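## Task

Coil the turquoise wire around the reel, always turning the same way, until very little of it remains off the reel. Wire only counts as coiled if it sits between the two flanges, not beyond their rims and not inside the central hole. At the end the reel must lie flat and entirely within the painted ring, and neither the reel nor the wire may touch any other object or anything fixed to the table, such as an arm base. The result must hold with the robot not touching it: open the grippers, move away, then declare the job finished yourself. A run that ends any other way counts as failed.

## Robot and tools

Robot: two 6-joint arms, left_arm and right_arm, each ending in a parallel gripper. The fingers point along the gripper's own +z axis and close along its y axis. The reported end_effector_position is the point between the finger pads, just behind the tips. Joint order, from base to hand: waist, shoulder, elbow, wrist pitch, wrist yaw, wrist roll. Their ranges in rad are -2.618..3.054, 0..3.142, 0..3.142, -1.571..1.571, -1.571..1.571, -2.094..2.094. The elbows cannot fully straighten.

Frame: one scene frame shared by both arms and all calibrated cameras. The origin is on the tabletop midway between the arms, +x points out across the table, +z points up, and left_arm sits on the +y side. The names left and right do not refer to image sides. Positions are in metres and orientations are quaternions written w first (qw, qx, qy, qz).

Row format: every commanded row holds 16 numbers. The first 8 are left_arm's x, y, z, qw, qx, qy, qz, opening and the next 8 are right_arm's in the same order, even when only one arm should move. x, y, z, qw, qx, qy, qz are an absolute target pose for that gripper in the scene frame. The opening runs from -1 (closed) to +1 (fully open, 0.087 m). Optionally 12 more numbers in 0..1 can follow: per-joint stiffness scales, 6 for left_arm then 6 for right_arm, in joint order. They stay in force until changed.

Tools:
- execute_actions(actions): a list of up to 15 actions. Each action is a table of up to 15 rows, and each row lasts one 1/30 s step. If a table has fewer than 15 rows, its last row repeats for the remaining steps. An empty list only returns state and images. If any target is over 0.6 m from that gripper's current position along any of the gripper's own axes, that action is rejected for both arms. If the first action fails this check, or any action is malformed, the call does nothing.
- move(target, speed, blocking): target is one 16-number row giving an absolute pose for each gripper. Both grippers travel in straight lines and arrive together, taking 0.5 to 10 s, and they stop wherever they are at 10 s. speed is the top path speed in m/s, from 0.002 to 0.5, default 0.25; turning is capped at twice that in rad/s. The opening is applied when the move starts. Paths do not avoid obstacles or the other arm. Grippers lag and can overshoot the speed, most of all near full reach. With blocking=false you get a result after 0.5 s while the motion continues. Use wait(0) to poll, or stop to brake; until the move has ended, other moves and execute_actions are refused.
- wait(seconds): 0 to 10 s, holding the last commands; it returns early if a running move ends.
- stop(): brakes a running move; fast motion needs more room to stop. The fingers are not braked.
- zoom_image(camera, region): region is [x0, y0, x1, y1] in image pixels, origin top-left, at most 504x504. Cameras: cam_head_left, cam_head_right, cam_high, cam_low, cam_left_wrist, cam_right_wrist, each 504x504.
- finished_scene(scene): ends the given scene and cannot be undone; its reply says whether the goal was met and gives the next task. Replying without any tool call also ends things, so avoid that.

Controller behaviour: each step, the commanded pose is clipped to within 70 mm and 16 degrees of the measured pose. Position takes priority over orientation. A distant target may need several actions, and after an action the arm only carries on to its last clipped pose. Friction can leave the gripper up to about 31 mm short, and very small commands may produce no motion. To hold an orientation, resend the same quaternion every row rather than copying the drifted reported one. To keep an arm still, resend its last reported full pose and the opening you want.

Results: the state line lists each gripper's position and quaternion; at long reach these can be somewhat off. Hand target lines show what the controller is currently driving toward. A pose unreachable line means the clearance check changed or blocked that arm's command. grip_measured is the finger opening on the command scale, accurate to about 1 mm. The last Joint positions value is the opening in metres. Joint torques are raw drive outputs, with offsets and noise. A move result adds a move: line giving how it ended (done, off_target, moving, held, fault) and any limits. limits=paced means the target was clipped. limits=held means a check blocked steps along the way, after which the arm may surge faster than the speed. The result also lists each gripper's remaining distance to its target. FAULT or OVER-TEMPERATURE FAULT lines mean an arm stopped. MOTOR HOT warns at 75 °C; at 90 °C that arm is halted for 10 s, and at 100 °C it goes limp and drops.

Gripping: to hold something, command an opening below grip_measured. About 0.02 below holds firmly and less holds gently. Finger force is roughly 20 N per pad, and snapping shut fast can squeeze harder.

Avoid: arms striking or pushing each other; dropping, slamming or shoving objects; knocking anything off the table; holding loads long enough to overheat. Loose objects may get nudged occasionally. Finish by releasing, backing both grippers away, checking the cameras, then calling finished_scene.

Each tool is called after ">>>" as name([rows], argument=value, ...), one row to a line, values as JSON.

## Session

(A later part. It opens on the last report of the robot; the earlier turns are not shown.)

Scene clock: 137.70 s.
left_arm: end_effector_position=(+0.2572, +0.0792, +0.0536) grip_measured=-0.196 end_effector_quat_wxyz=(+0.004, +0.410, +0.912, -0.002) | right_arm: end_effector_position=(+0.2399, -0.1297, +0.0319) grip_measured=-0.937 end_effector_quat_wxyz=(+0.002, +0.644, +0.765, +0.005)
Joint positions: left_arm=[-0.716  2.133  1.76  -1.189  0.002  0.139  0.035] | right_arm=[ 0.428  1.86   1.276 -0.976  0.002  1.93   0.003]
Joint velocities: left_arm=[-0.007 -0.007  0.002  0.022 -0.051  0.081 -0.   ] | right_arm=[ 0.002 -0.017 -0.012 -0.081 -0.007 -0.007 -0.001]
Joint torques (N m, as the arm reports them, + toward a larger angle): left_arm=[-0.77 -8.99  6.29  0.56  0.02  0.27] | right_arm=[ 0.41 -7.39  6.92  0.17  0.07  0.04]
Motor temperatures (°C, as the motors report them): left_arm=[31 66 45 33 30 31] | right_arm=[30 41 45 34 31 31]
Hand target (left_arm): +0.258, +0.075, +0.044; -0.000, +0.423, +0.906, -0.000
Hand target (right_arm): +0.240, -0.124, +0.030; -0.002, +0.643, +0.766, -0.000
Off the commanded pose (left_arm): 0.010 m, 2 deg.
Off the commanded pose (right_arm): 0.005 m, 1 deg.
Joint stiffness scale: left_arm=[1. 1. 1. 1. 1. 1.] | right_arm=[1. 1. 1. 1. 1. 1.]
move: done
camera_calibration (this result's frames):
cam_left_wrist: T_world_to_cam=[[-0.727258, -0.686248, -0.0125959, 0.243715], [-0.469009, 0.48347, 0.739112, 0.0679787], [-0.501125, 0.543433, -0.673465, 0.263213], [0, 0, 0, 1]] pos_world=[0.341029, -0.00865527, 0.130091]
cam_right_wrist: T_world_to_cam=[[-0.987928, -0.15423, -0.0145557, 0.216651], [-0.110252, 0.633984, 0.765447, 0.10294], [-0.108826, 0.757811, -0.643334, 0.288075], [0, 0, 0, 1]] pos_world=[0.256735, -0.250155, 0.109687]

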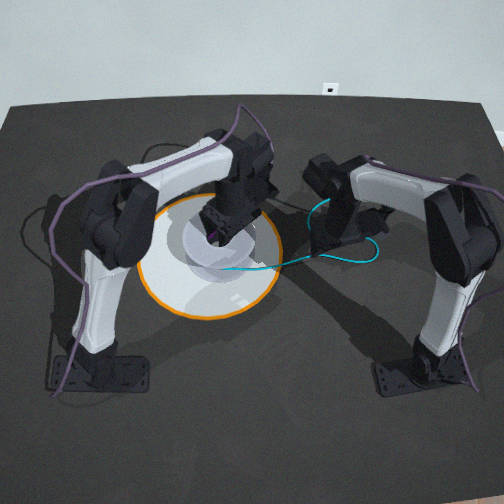

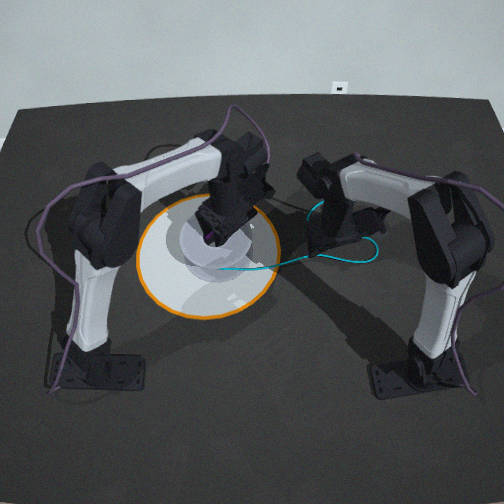

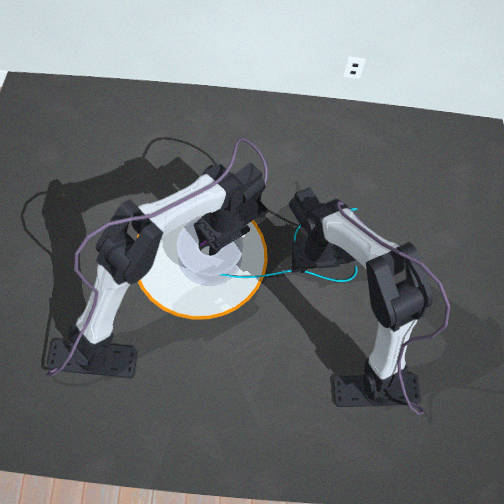

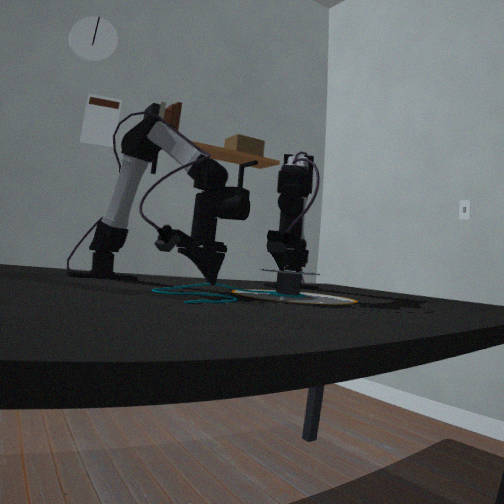

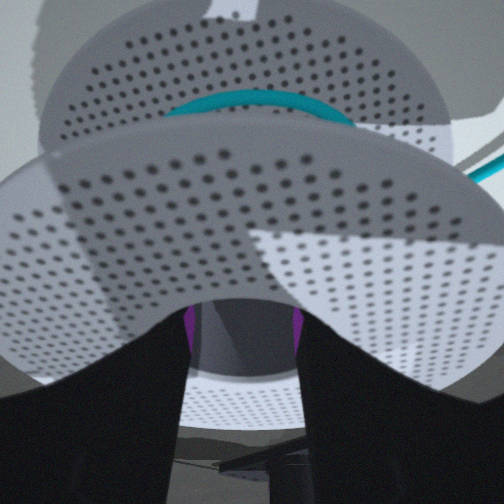

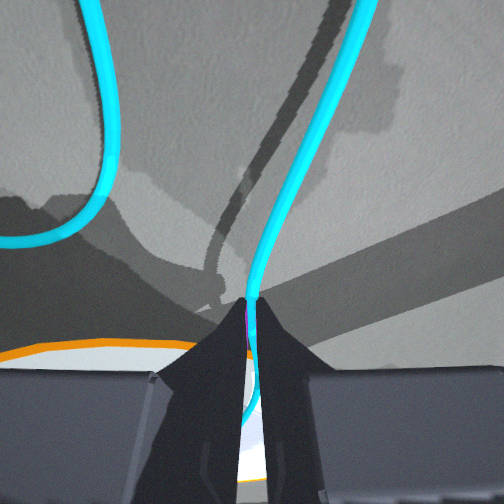

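>>> execute_actions(actions=[])

Scene clock: 152.30 s.
left_arm: end_effector_position=(+0.2573, +0.0793, +0.0536) grip_measured=-0.196 end_effector_quat_wxyz=(+0.004, +0.411, +0.912, -0.002) | right_arm: end_effector_position=(+0.2399, -0.1297, +0.0319) grip_measured=-0.937 end_effector_quat_wxyz=(+0.002, +0.644, +0.765, +0.005)
Joint positions: left_arm=[-0.716  2.133  1.76  -1.189  0.002  0.142  0.035] | right_arm=[ 0.428  1.86   1.276 -0.976  0.002  1.93   0.003]
Joint velocities: left_arm=[-0.012 -0.002  0.007  0.007 -0.037  0.051 -0.   ] | right_arm=[-0.007  0.017 -0.002 -0.066  0.051 -0.051  0.001]
Joint torques (N m, as the arm reports them, + toward a larger angle): left_arm=[-0.72 -8.99  6.31  0.56  0.03  0.26] | right_arm=[ 0.51 -7.44  7.15  0.16  0.1   0.1 ]
Motor temperatures (°C, as the motors report them): left_arm=[31 65 46 33 30 31] | right_arm=[30 41 46 34 31 31]
Hand target (left_arm): +0.258, +0.075, +0.044; -0.000, +0.423, +0.906, -0.000
Hand target (right_arm): +0.240, -0.124, +0.030; -0.002, +0.643, +0.766, -0.000
Off the commanded pose (left_arm): 0.010 m, 2 deg.
Off the commanded pose (right_arm): 0.005 m, 1 deg.
Joint stiffness scale: left_arm=[1. 1. 1. 1. 1. 1.] | right_arm=[1. 1. 1. 1. 1. 1.]
camera_calibration (this result's frames):
cam_left_wrist: T_world_to_cam=[[-0.728827, -0.684582, -0.0126158, 0.244083], [-0.467913, 0.484533, 0.739111, 0.0676153], [-0.499869, 0.544587, -0.673465, 0.2628], [0, 0, 0, 1]] pos_world=[0.340898, -0.00878462, 0.130091]
cam_right_wrist: T_world_to_cam=[[-0.987928, -0.15423, -0.0145557, 0.216651], [-0.110252, 0.633984, 0.765447, 0.10294], [-0.108826, 0.757811, -0.643334, 0.288075], [0, 0, 0, 1]] pos_world=[0.256735, -0.250155, 0.109687]

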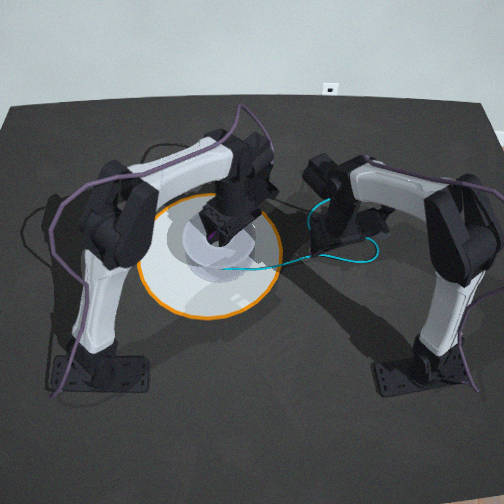

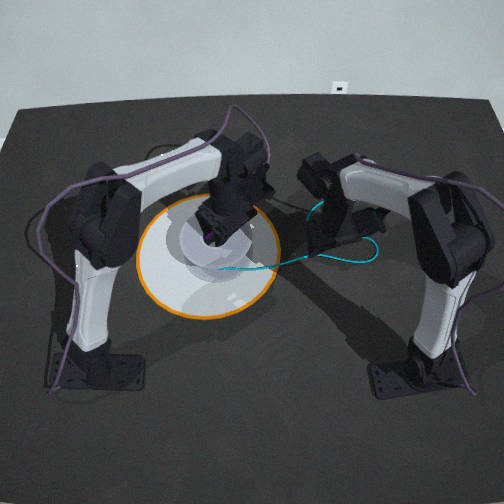

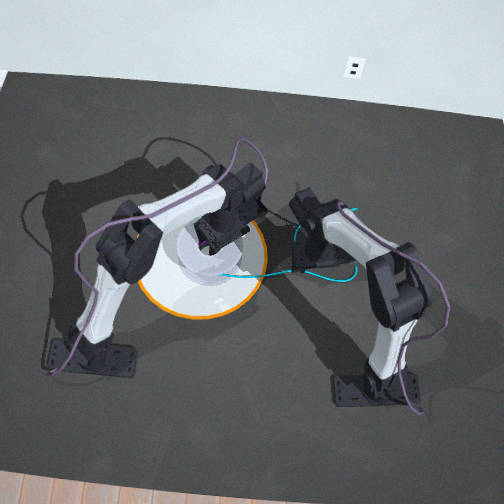

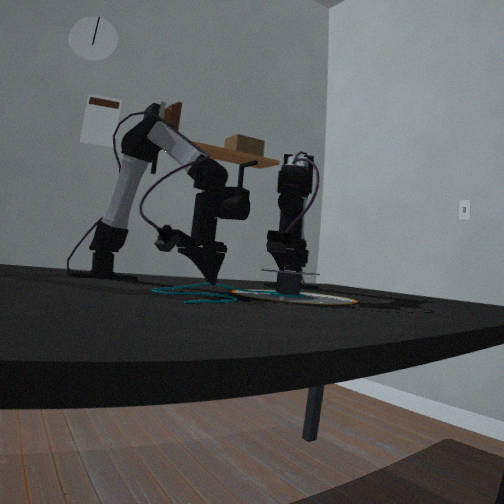

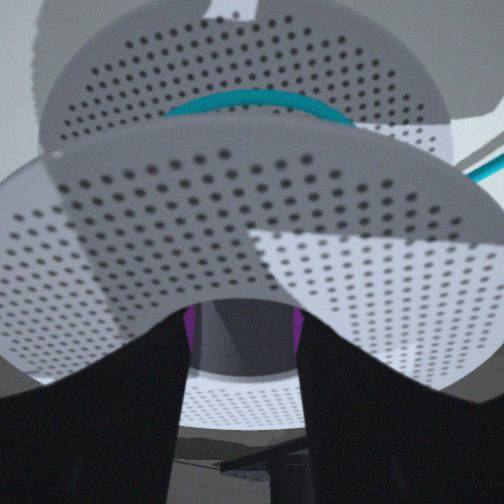

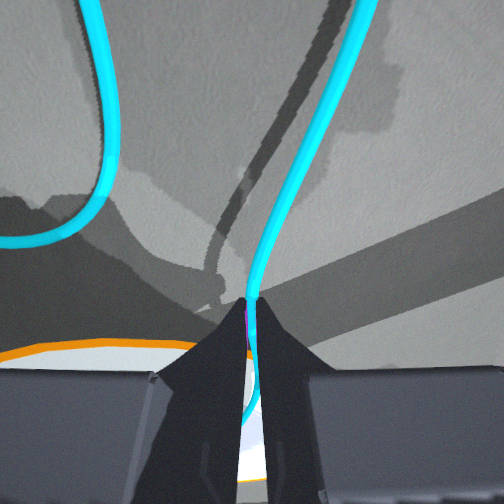

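>>> move(target=[0.259,0.075,0.045,0,0.423,0.906,0,0.3,0.24,-0.125,-0.002,0,0.643,0.766,0,-1], speed=0.1)

>>> move(target=[0.259,0.075,0.045,0,0.423,0.906,0,0.3,0.24,-0.125,-0.002,0,0.643,0.766,0,-0.75])

>>> move(target=[0.259,0.075,0.045,0,0.423,0.906,0,0.3,0.235,-0.25,-0.002,0,0.676,0.737,0,-0.75], speed=0.08)

>>> move(target=[0.259,0.075,0.045,0,0.423,0.906,0,0.3,0.235,-0.25,-0.002,0,0.676,0.737,0,-1])

Scene clock: 161.60 s.
left_arm: end_effector_position=(+0.2573, +0.0793, +0.0536) grip_measured=-0.196 end_effector_quat_wxyz=(+0.004, +0.411, +0.911, -0.002) | right_arm: end_effector_position=(+0.2437, -0.1274, +0.0121) grip_measured=-0.937 end_effector_quat_wxyz=(+0.003, +0.644, +0.765, +0.006)
Joint positions: left_arm=[-0.716  2.133  1.76  -1.19   0.002  0.142  0.035] | right_arm=[ 0.428  1.901  1.245 -0.902  0.001  1.931  0.003]
Joint velocities: left_arm=[-0.007 -0.007 -0.002 -0.007 -0.007 -0.051  0.   ] | right_arm=[-0.007  0.002  0.002  0.037  0.051  0.022  0.001]
Joint torques (N m, as the arm reports them, + toward a larger angle): left_arm=[-0.66 -8.91  6.6   0.54  0.02  0.28] | right_arm=[ 0.44 -7.52  3.79  0.59  0.09  0.08]
Motor temperatures (°C, as the motors report them): left_arm=[31 65 46 33 30 31] | right_arm=[30 41 46 34 31 31]
Hand target (left_arm): +0.259, +0.075, +0.045; +0.000, +0.423, +0.906, -0.000
Hand target (right_arm): +0.240, -0.125, -0.002; -0.000, +0.643, +0.766, -0.000
Off the commanded pose (left_arm): 0.010 m, 2 deg.
Off the commanded pose (right_arm): 0.015 m, 1 deg.
Joint stiffness scale: left_arm=[1. 1. 1. 1. 1. 1.] | right_arm=[1. 1. 1. 1. 1. 1.]
move: off_target (right_arm)
camera_calibration (this result's frames):
cam_left_wrist: T_world_to_cam=[[-0.729091, -0.684301, -0.0125768, 0.244132], [-0.467515, 0.484527, 0.739367, 0.0674254], [-0.499855, 0.544946, -0.673186, 0.262694], [0, 0, 0, 1]] pos_world=[0.340826, -0.00876323, 0.13006]
cam_right_wrist: T_world_to_cam=[[-0.987947, -0.153827, -0.0172526, 0.22052], [-0.111879, 0.632587, 0.766366, 0.117299], [-0.106974, 0.759059, -0.642173, 0.27369], [0, 0, 0, 1]] pos_world=[0.260264, -0.248026, 0.0896669]

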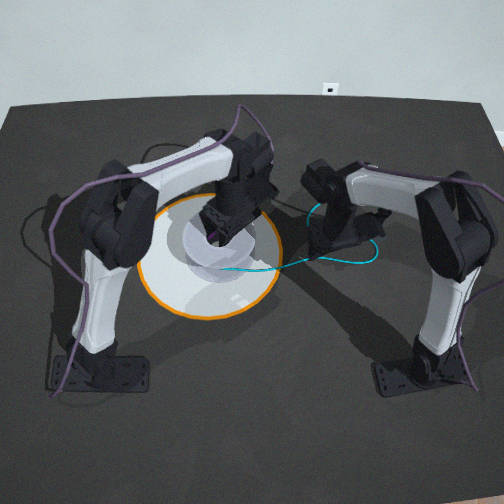

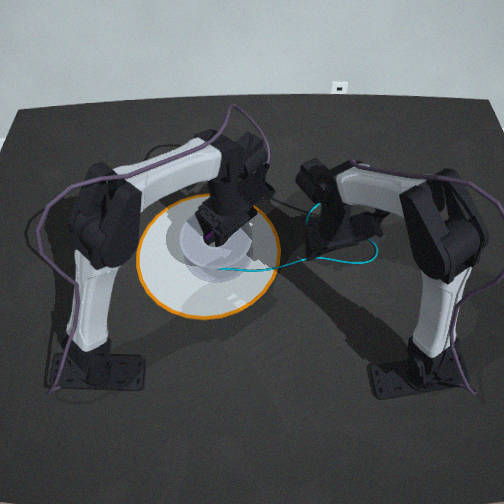

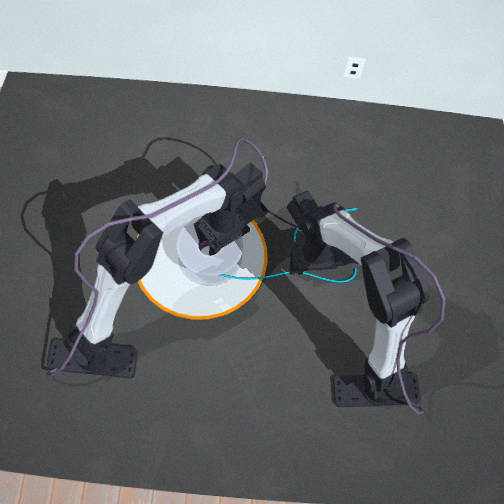

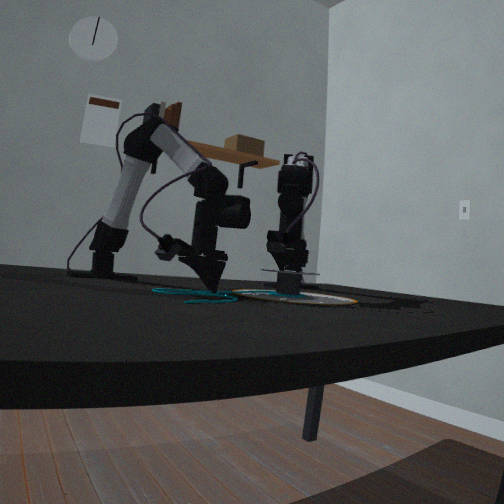

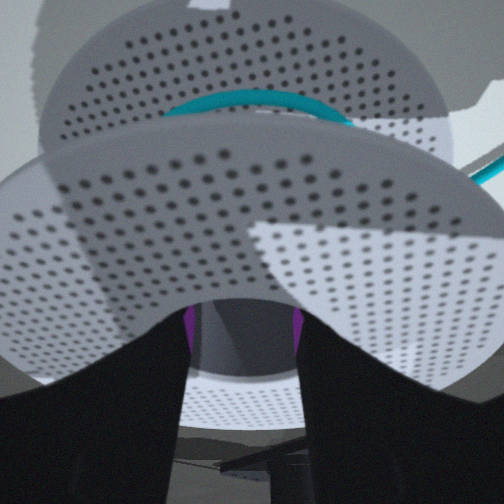

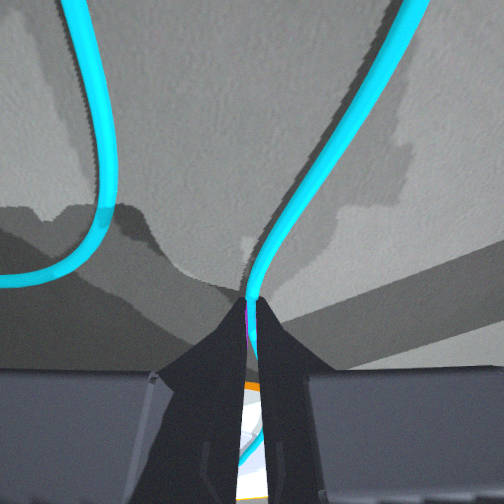

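Scene clock: 162.30 s.
left_arm: end_effector_position=(+0.2573, +0.0793, +0.0536) grip_measured=-0.196 end_effector_quat_wxyz=(+0.004, +0.411, +0.911, -0.002) | right_arm: end_effector_position=(+0.2415, -0.1276, +0.0121) grip_measured=-0.751 end_effector_quat_wxyz=(-0.001, +0.644, +0.765, +0.003)
Joint positions: left_arm=[-0.716  2.133  1.76  -1.19   0.002  0.142  0.035] | right_arm=[ 0.428  1.901  1.245 -0.91  -0.004  1.93   0.011]
Joint velocities: left_arm=[ 0.002  0.007 -0.007  0.051  0.022 -0.066 -0.001] | right_arm=[-0.007 -0.007 -0.012  0.051  0.051 -0.022 -0.   ]
Joint torques (N m, as the arm reports them, + toward a larger angle): left_arm=[-0.65 -8.91  6.59  0.54  0.02  0.27] | right_arm=[ 0.5  -7.42  3.81  0.64  0.14  0.1 ]
Motor temperatures (°C, as the motors report them): left_arm=[31 65 46 33 30 31] | right_arm=[30 41 46 34 31 31]
Hand target (left_arm): +0.259, +0.075, +0.045; +0.000, +0.423, +0.906, -0.000
Hand target (right_arm): +0.240, -0.125, -0.002; -0.000, +0.643, +0.766, -0.000
Off the commanded pose (left_arm): 0.010 m, 2 deg.
Off the commanded pose (right_arm): 0.014 m, 0 deg.
Joint stiffness scale: left_arm=[1. 1. 1. 1. 1. 1.] | right_arm=[1. 1. 1. 1. 1. 1.]
move: off_target (right_arm)
camera_calibration (this result's frames):
cam_left_wrist: T_world_to_cam=[[-0.729091, -0.684301, -0.0125768, 0.244132], [-0.467515, 0.484527, 0.739367, 0.0674254], [-0.499855, 0.544946, -0.673186, 0.262694], [0, 0, 0, 1]] pos_world=[0.340826, -0.00876323, 0.13006]
cam_right_wrist: T_world_to_cam=[[-0.988, -0.154247, -0.00798262, 0.218174], [-0.104928, 0.632373, 0.767525, 0.115457], [-0.113341, 0.759152, -0.64097, 0.275229], [0, 0, 0, 1]] pos_world=[0.258865, -0.2483, 0.089539]

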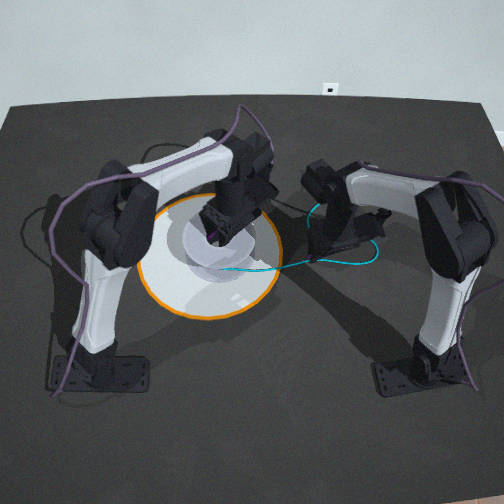

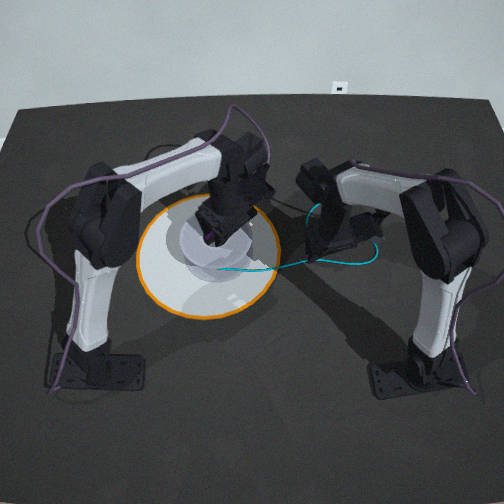

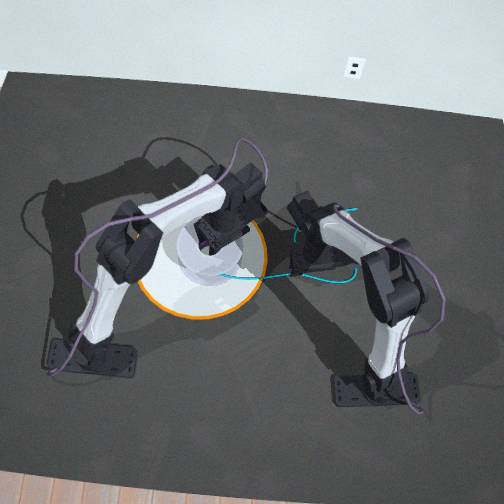

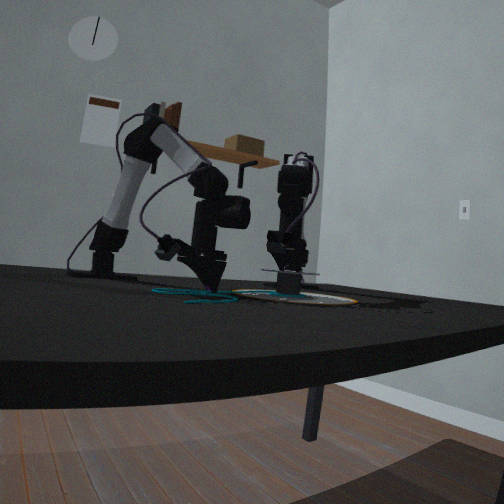

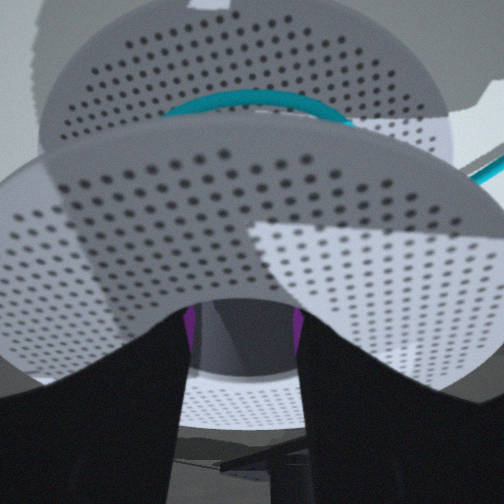

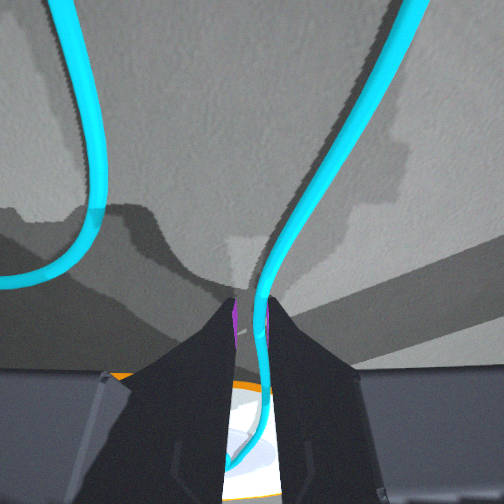

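Scene clock: 164.27 s.
left_arm: end_effector_position=(+0.2573, +0.0793, +0.0536) grip_measured=-0.196 end_effector_quat_wxyz=(+0.004, +0.411, +0.911, -0.002) | right_arm: end_effector_position=(+0.2463, -0.2254, +0.0115) grip_measured=-0.750 end_effector_quat_wxyz=(-0.019, +0.670, +0.741, +0.045)
Joint positions: left_arm=[-0.716  2.133  1.76  -1.19   0.002  0.142  0.035] | right_arm=[ 0.094  1.745  1.022 -0.798 -0.085  1.669  0.011]
Joint velocities: left_arm=[ 0.022  0.007  0.002  0.007  0.037 -0.066 -0.   ] | right_arm=[-0.007 -0.007  0.007  0.037 -0.037 -0.037 -0.002]
Joint torques (N m, as the arm reports them, + toward a larger angle): left_arm=[-0.66 -8.91  6.6   0.54  0.02  0.27] | right_arm=[-1.95 -7.79  2.59  0.32  0.87 -0.14]
Motor temperatures (°C, as the motors report them): left_arm=[31 65 46 33 30 31] | right_arm=[30 41 46 34 31 31]
Hand target (left_arm): +0.259, +0.075, +0.045; +0.000, +0.423, +0.906, -0.000
Hand target (right_arm): +0.235, -0.251, -0.001; +0.003, +0.675, +0.737, +0.000
Off the commanded pose (left_arm): 0.010 m, 2 deg.
Off the commanded pose (right_arm): 0.030 m, 6 deg.
Joint stiffness scale: left_arm=[1. 1. 1. 1. 1. 1.] | right_arm=[1. 1. 1. 1. 1. 1.]
move: off_target (right_arm)
camera_calibration (this result's frames):
cam_left_wrist: T_world_to_cam=[[-0.729091, -0.684301, -0.0125768, 0.244132], [-0.467515, 0.484527, 0.739367, 0.0674254], [-0.499855, 0.544946, -0.673186, 0.262694], [0, 0, 0, 1]] pos_world=[0.340826, -0.00876323, 0.13006]
cam_right_wrist: T_world_to_cam=[[-0.995714, -0.0814169, -0.0438783, 0.226573], [-0.0825777, 0.568944, 0.81822, 0.157912], [-0.0416526, 0.818336, -0.573229, 0.344483], [0, 0, 0, 1]] pos_world=[0.252991, -0.353299, 0.0782026]

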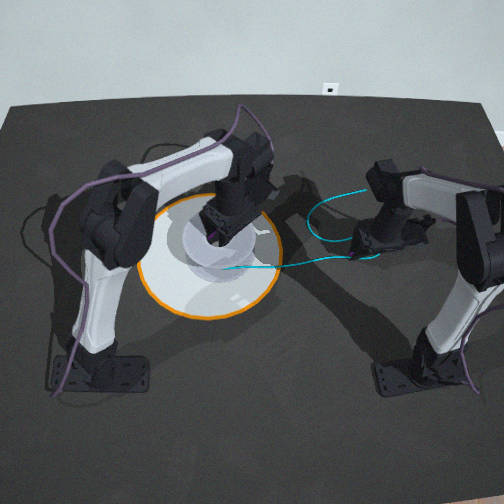

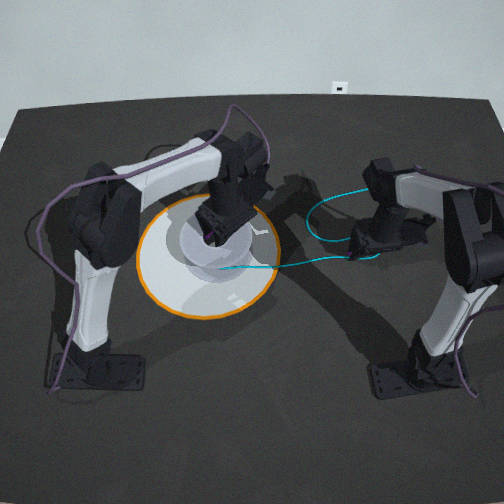

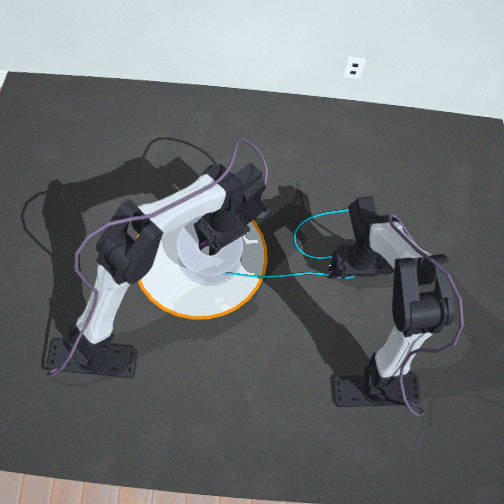

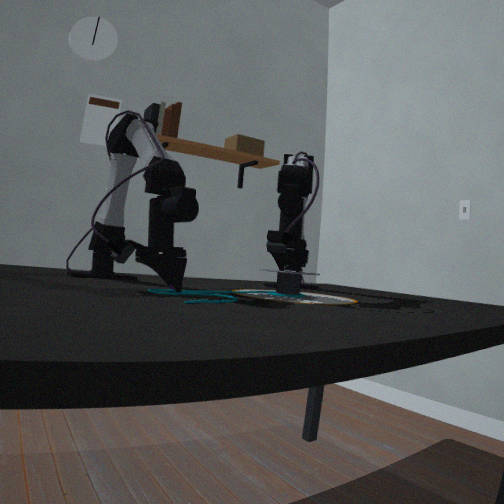

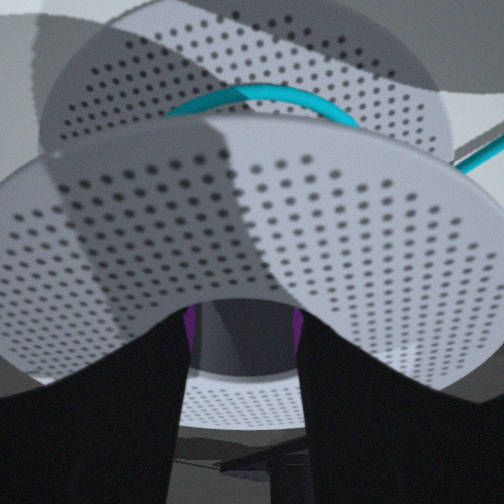

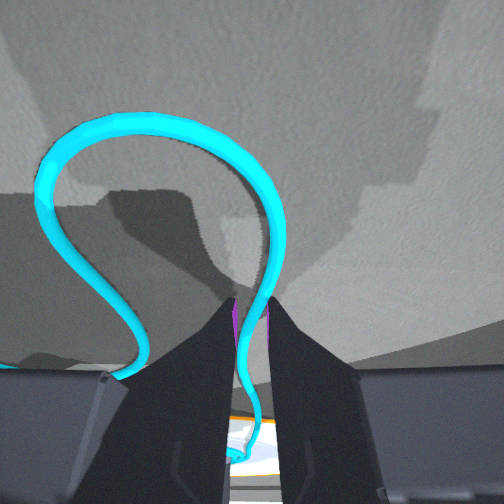

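Scene clock: 164.97 s.
left_arm: end_effector_position=(+0.2573, +0.0793, +0.0536) grip_measured=-0.196 end_effector_quat_wxyz=(+0.004, +0.411, +0.911, -0.002) | right_arm: end_effector_position=(+0.2454, -0.2254, +0.0115) grip_measured=-0.934 end_effector_quat_wxyz=(-0.021, +0.669, +0.742, +0.044)
Joint positions: left_arm=[-0.716  2.133  1.76  -1.19   0.002  0.142  0.035] | right_arm=[ 0.094  1.745  1.022 -0.801 -0.086  1.666  0.003]
Joint velocities: left_arm=[ 0.002  0.002  0.002  0.066 -0.051  0.037 -0.001] | right_arm=[ 0.007  0.002 -0.012  0.037  0.007  0.037  0.001]
Joint torques (N m, as the arm reports them, + toward a larger angle): left_arm=[-0.66 -8.91  6.6   0.54  0.02  0.27] | right_arm=[-1.78 -7.55  2.8   0.29  0.78 -0.14]
Motor temperatures (°C, as the motors report them): left_arm=[31 65 46 33 30 31] | right_arm=[30 41 46 34 31 31]
Hand target (left_arm): +0.259, +0.075, +0.045; +0.000, +0.423, +0.906, -0.000
Hand target (right_arm): +0.234, -0.249, -0.001; -0.001, +0.675, +0.737, +0.000
Off the commanded pose (left_arm): 0.010 m, 2 deg.
Off the commanded pose (right_arm): 0.030 m, 6 deg.
Joint stiffness scale: left_arm=[1. 1. 1. 1. 1. 1.] | right_arm=[1. 1. 1. 1. 1. 1.]
move: off_target (right_arm)
camera_calibration (this result's frames):
cam_left_wrist: T_world_to_cam=[[-0.729091, -0.684301, -0.0125768, 0.244132], [-0.467515, 0.484527, 0.739367, 0.0674254], [-0.499855, 0.544946, -0.673186, 0.262694], [0, 0, 0, 1]] pos_world=[0.340826, -0.00876323, 0.13006]
cam_right_wrist: T_world_to_cam=[[-0.995582, -0.0844772, -0.0409949, 0.224924], [-0.0819362, 0.568336, 0.818707, 0.15751], [-0.0458632, 0.818449, -0.572746, 0.345478], [0, 0, 0, 1]] pos_world=[0.252681, -0.353274, 0.078138]

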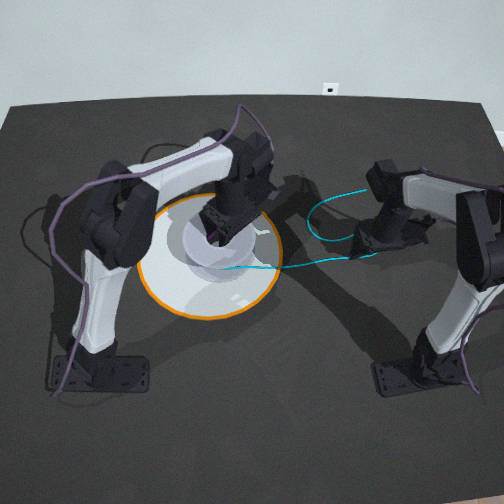

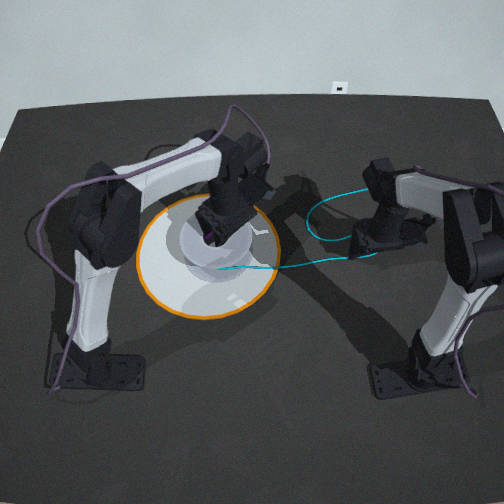

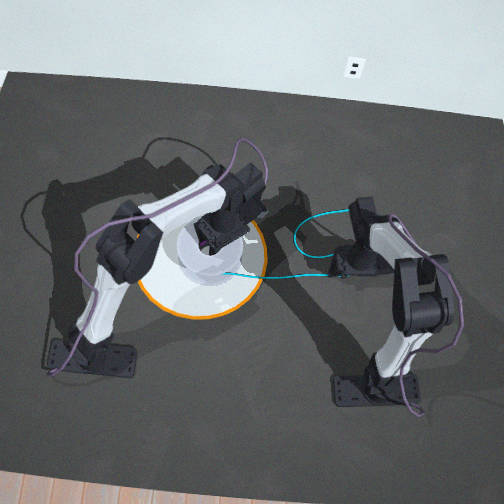

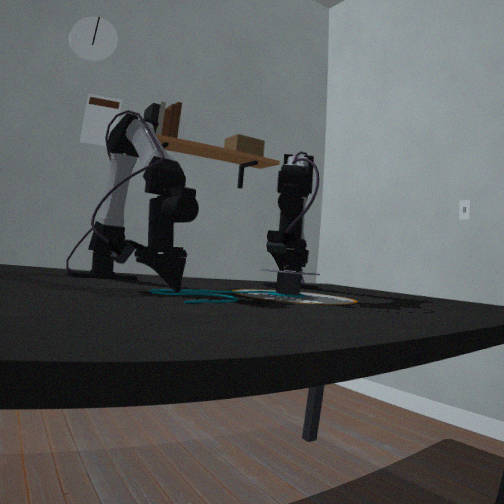

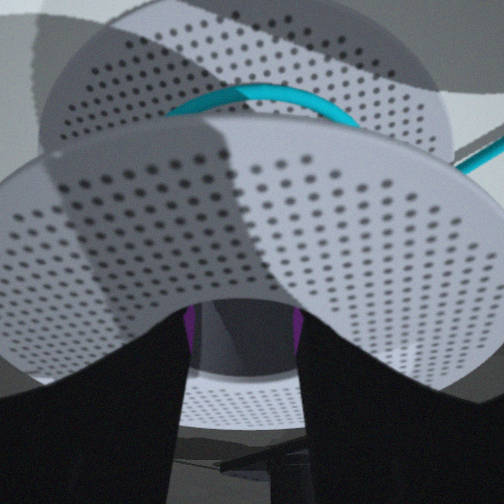

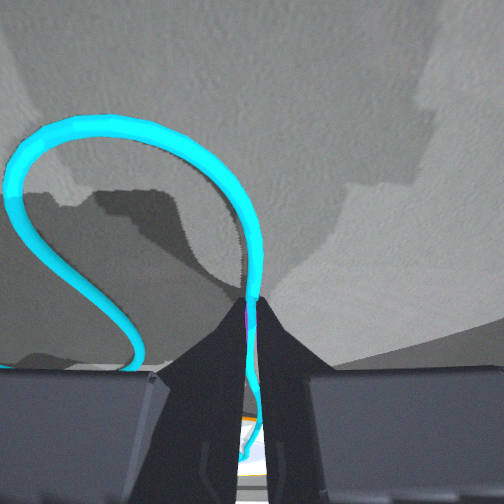

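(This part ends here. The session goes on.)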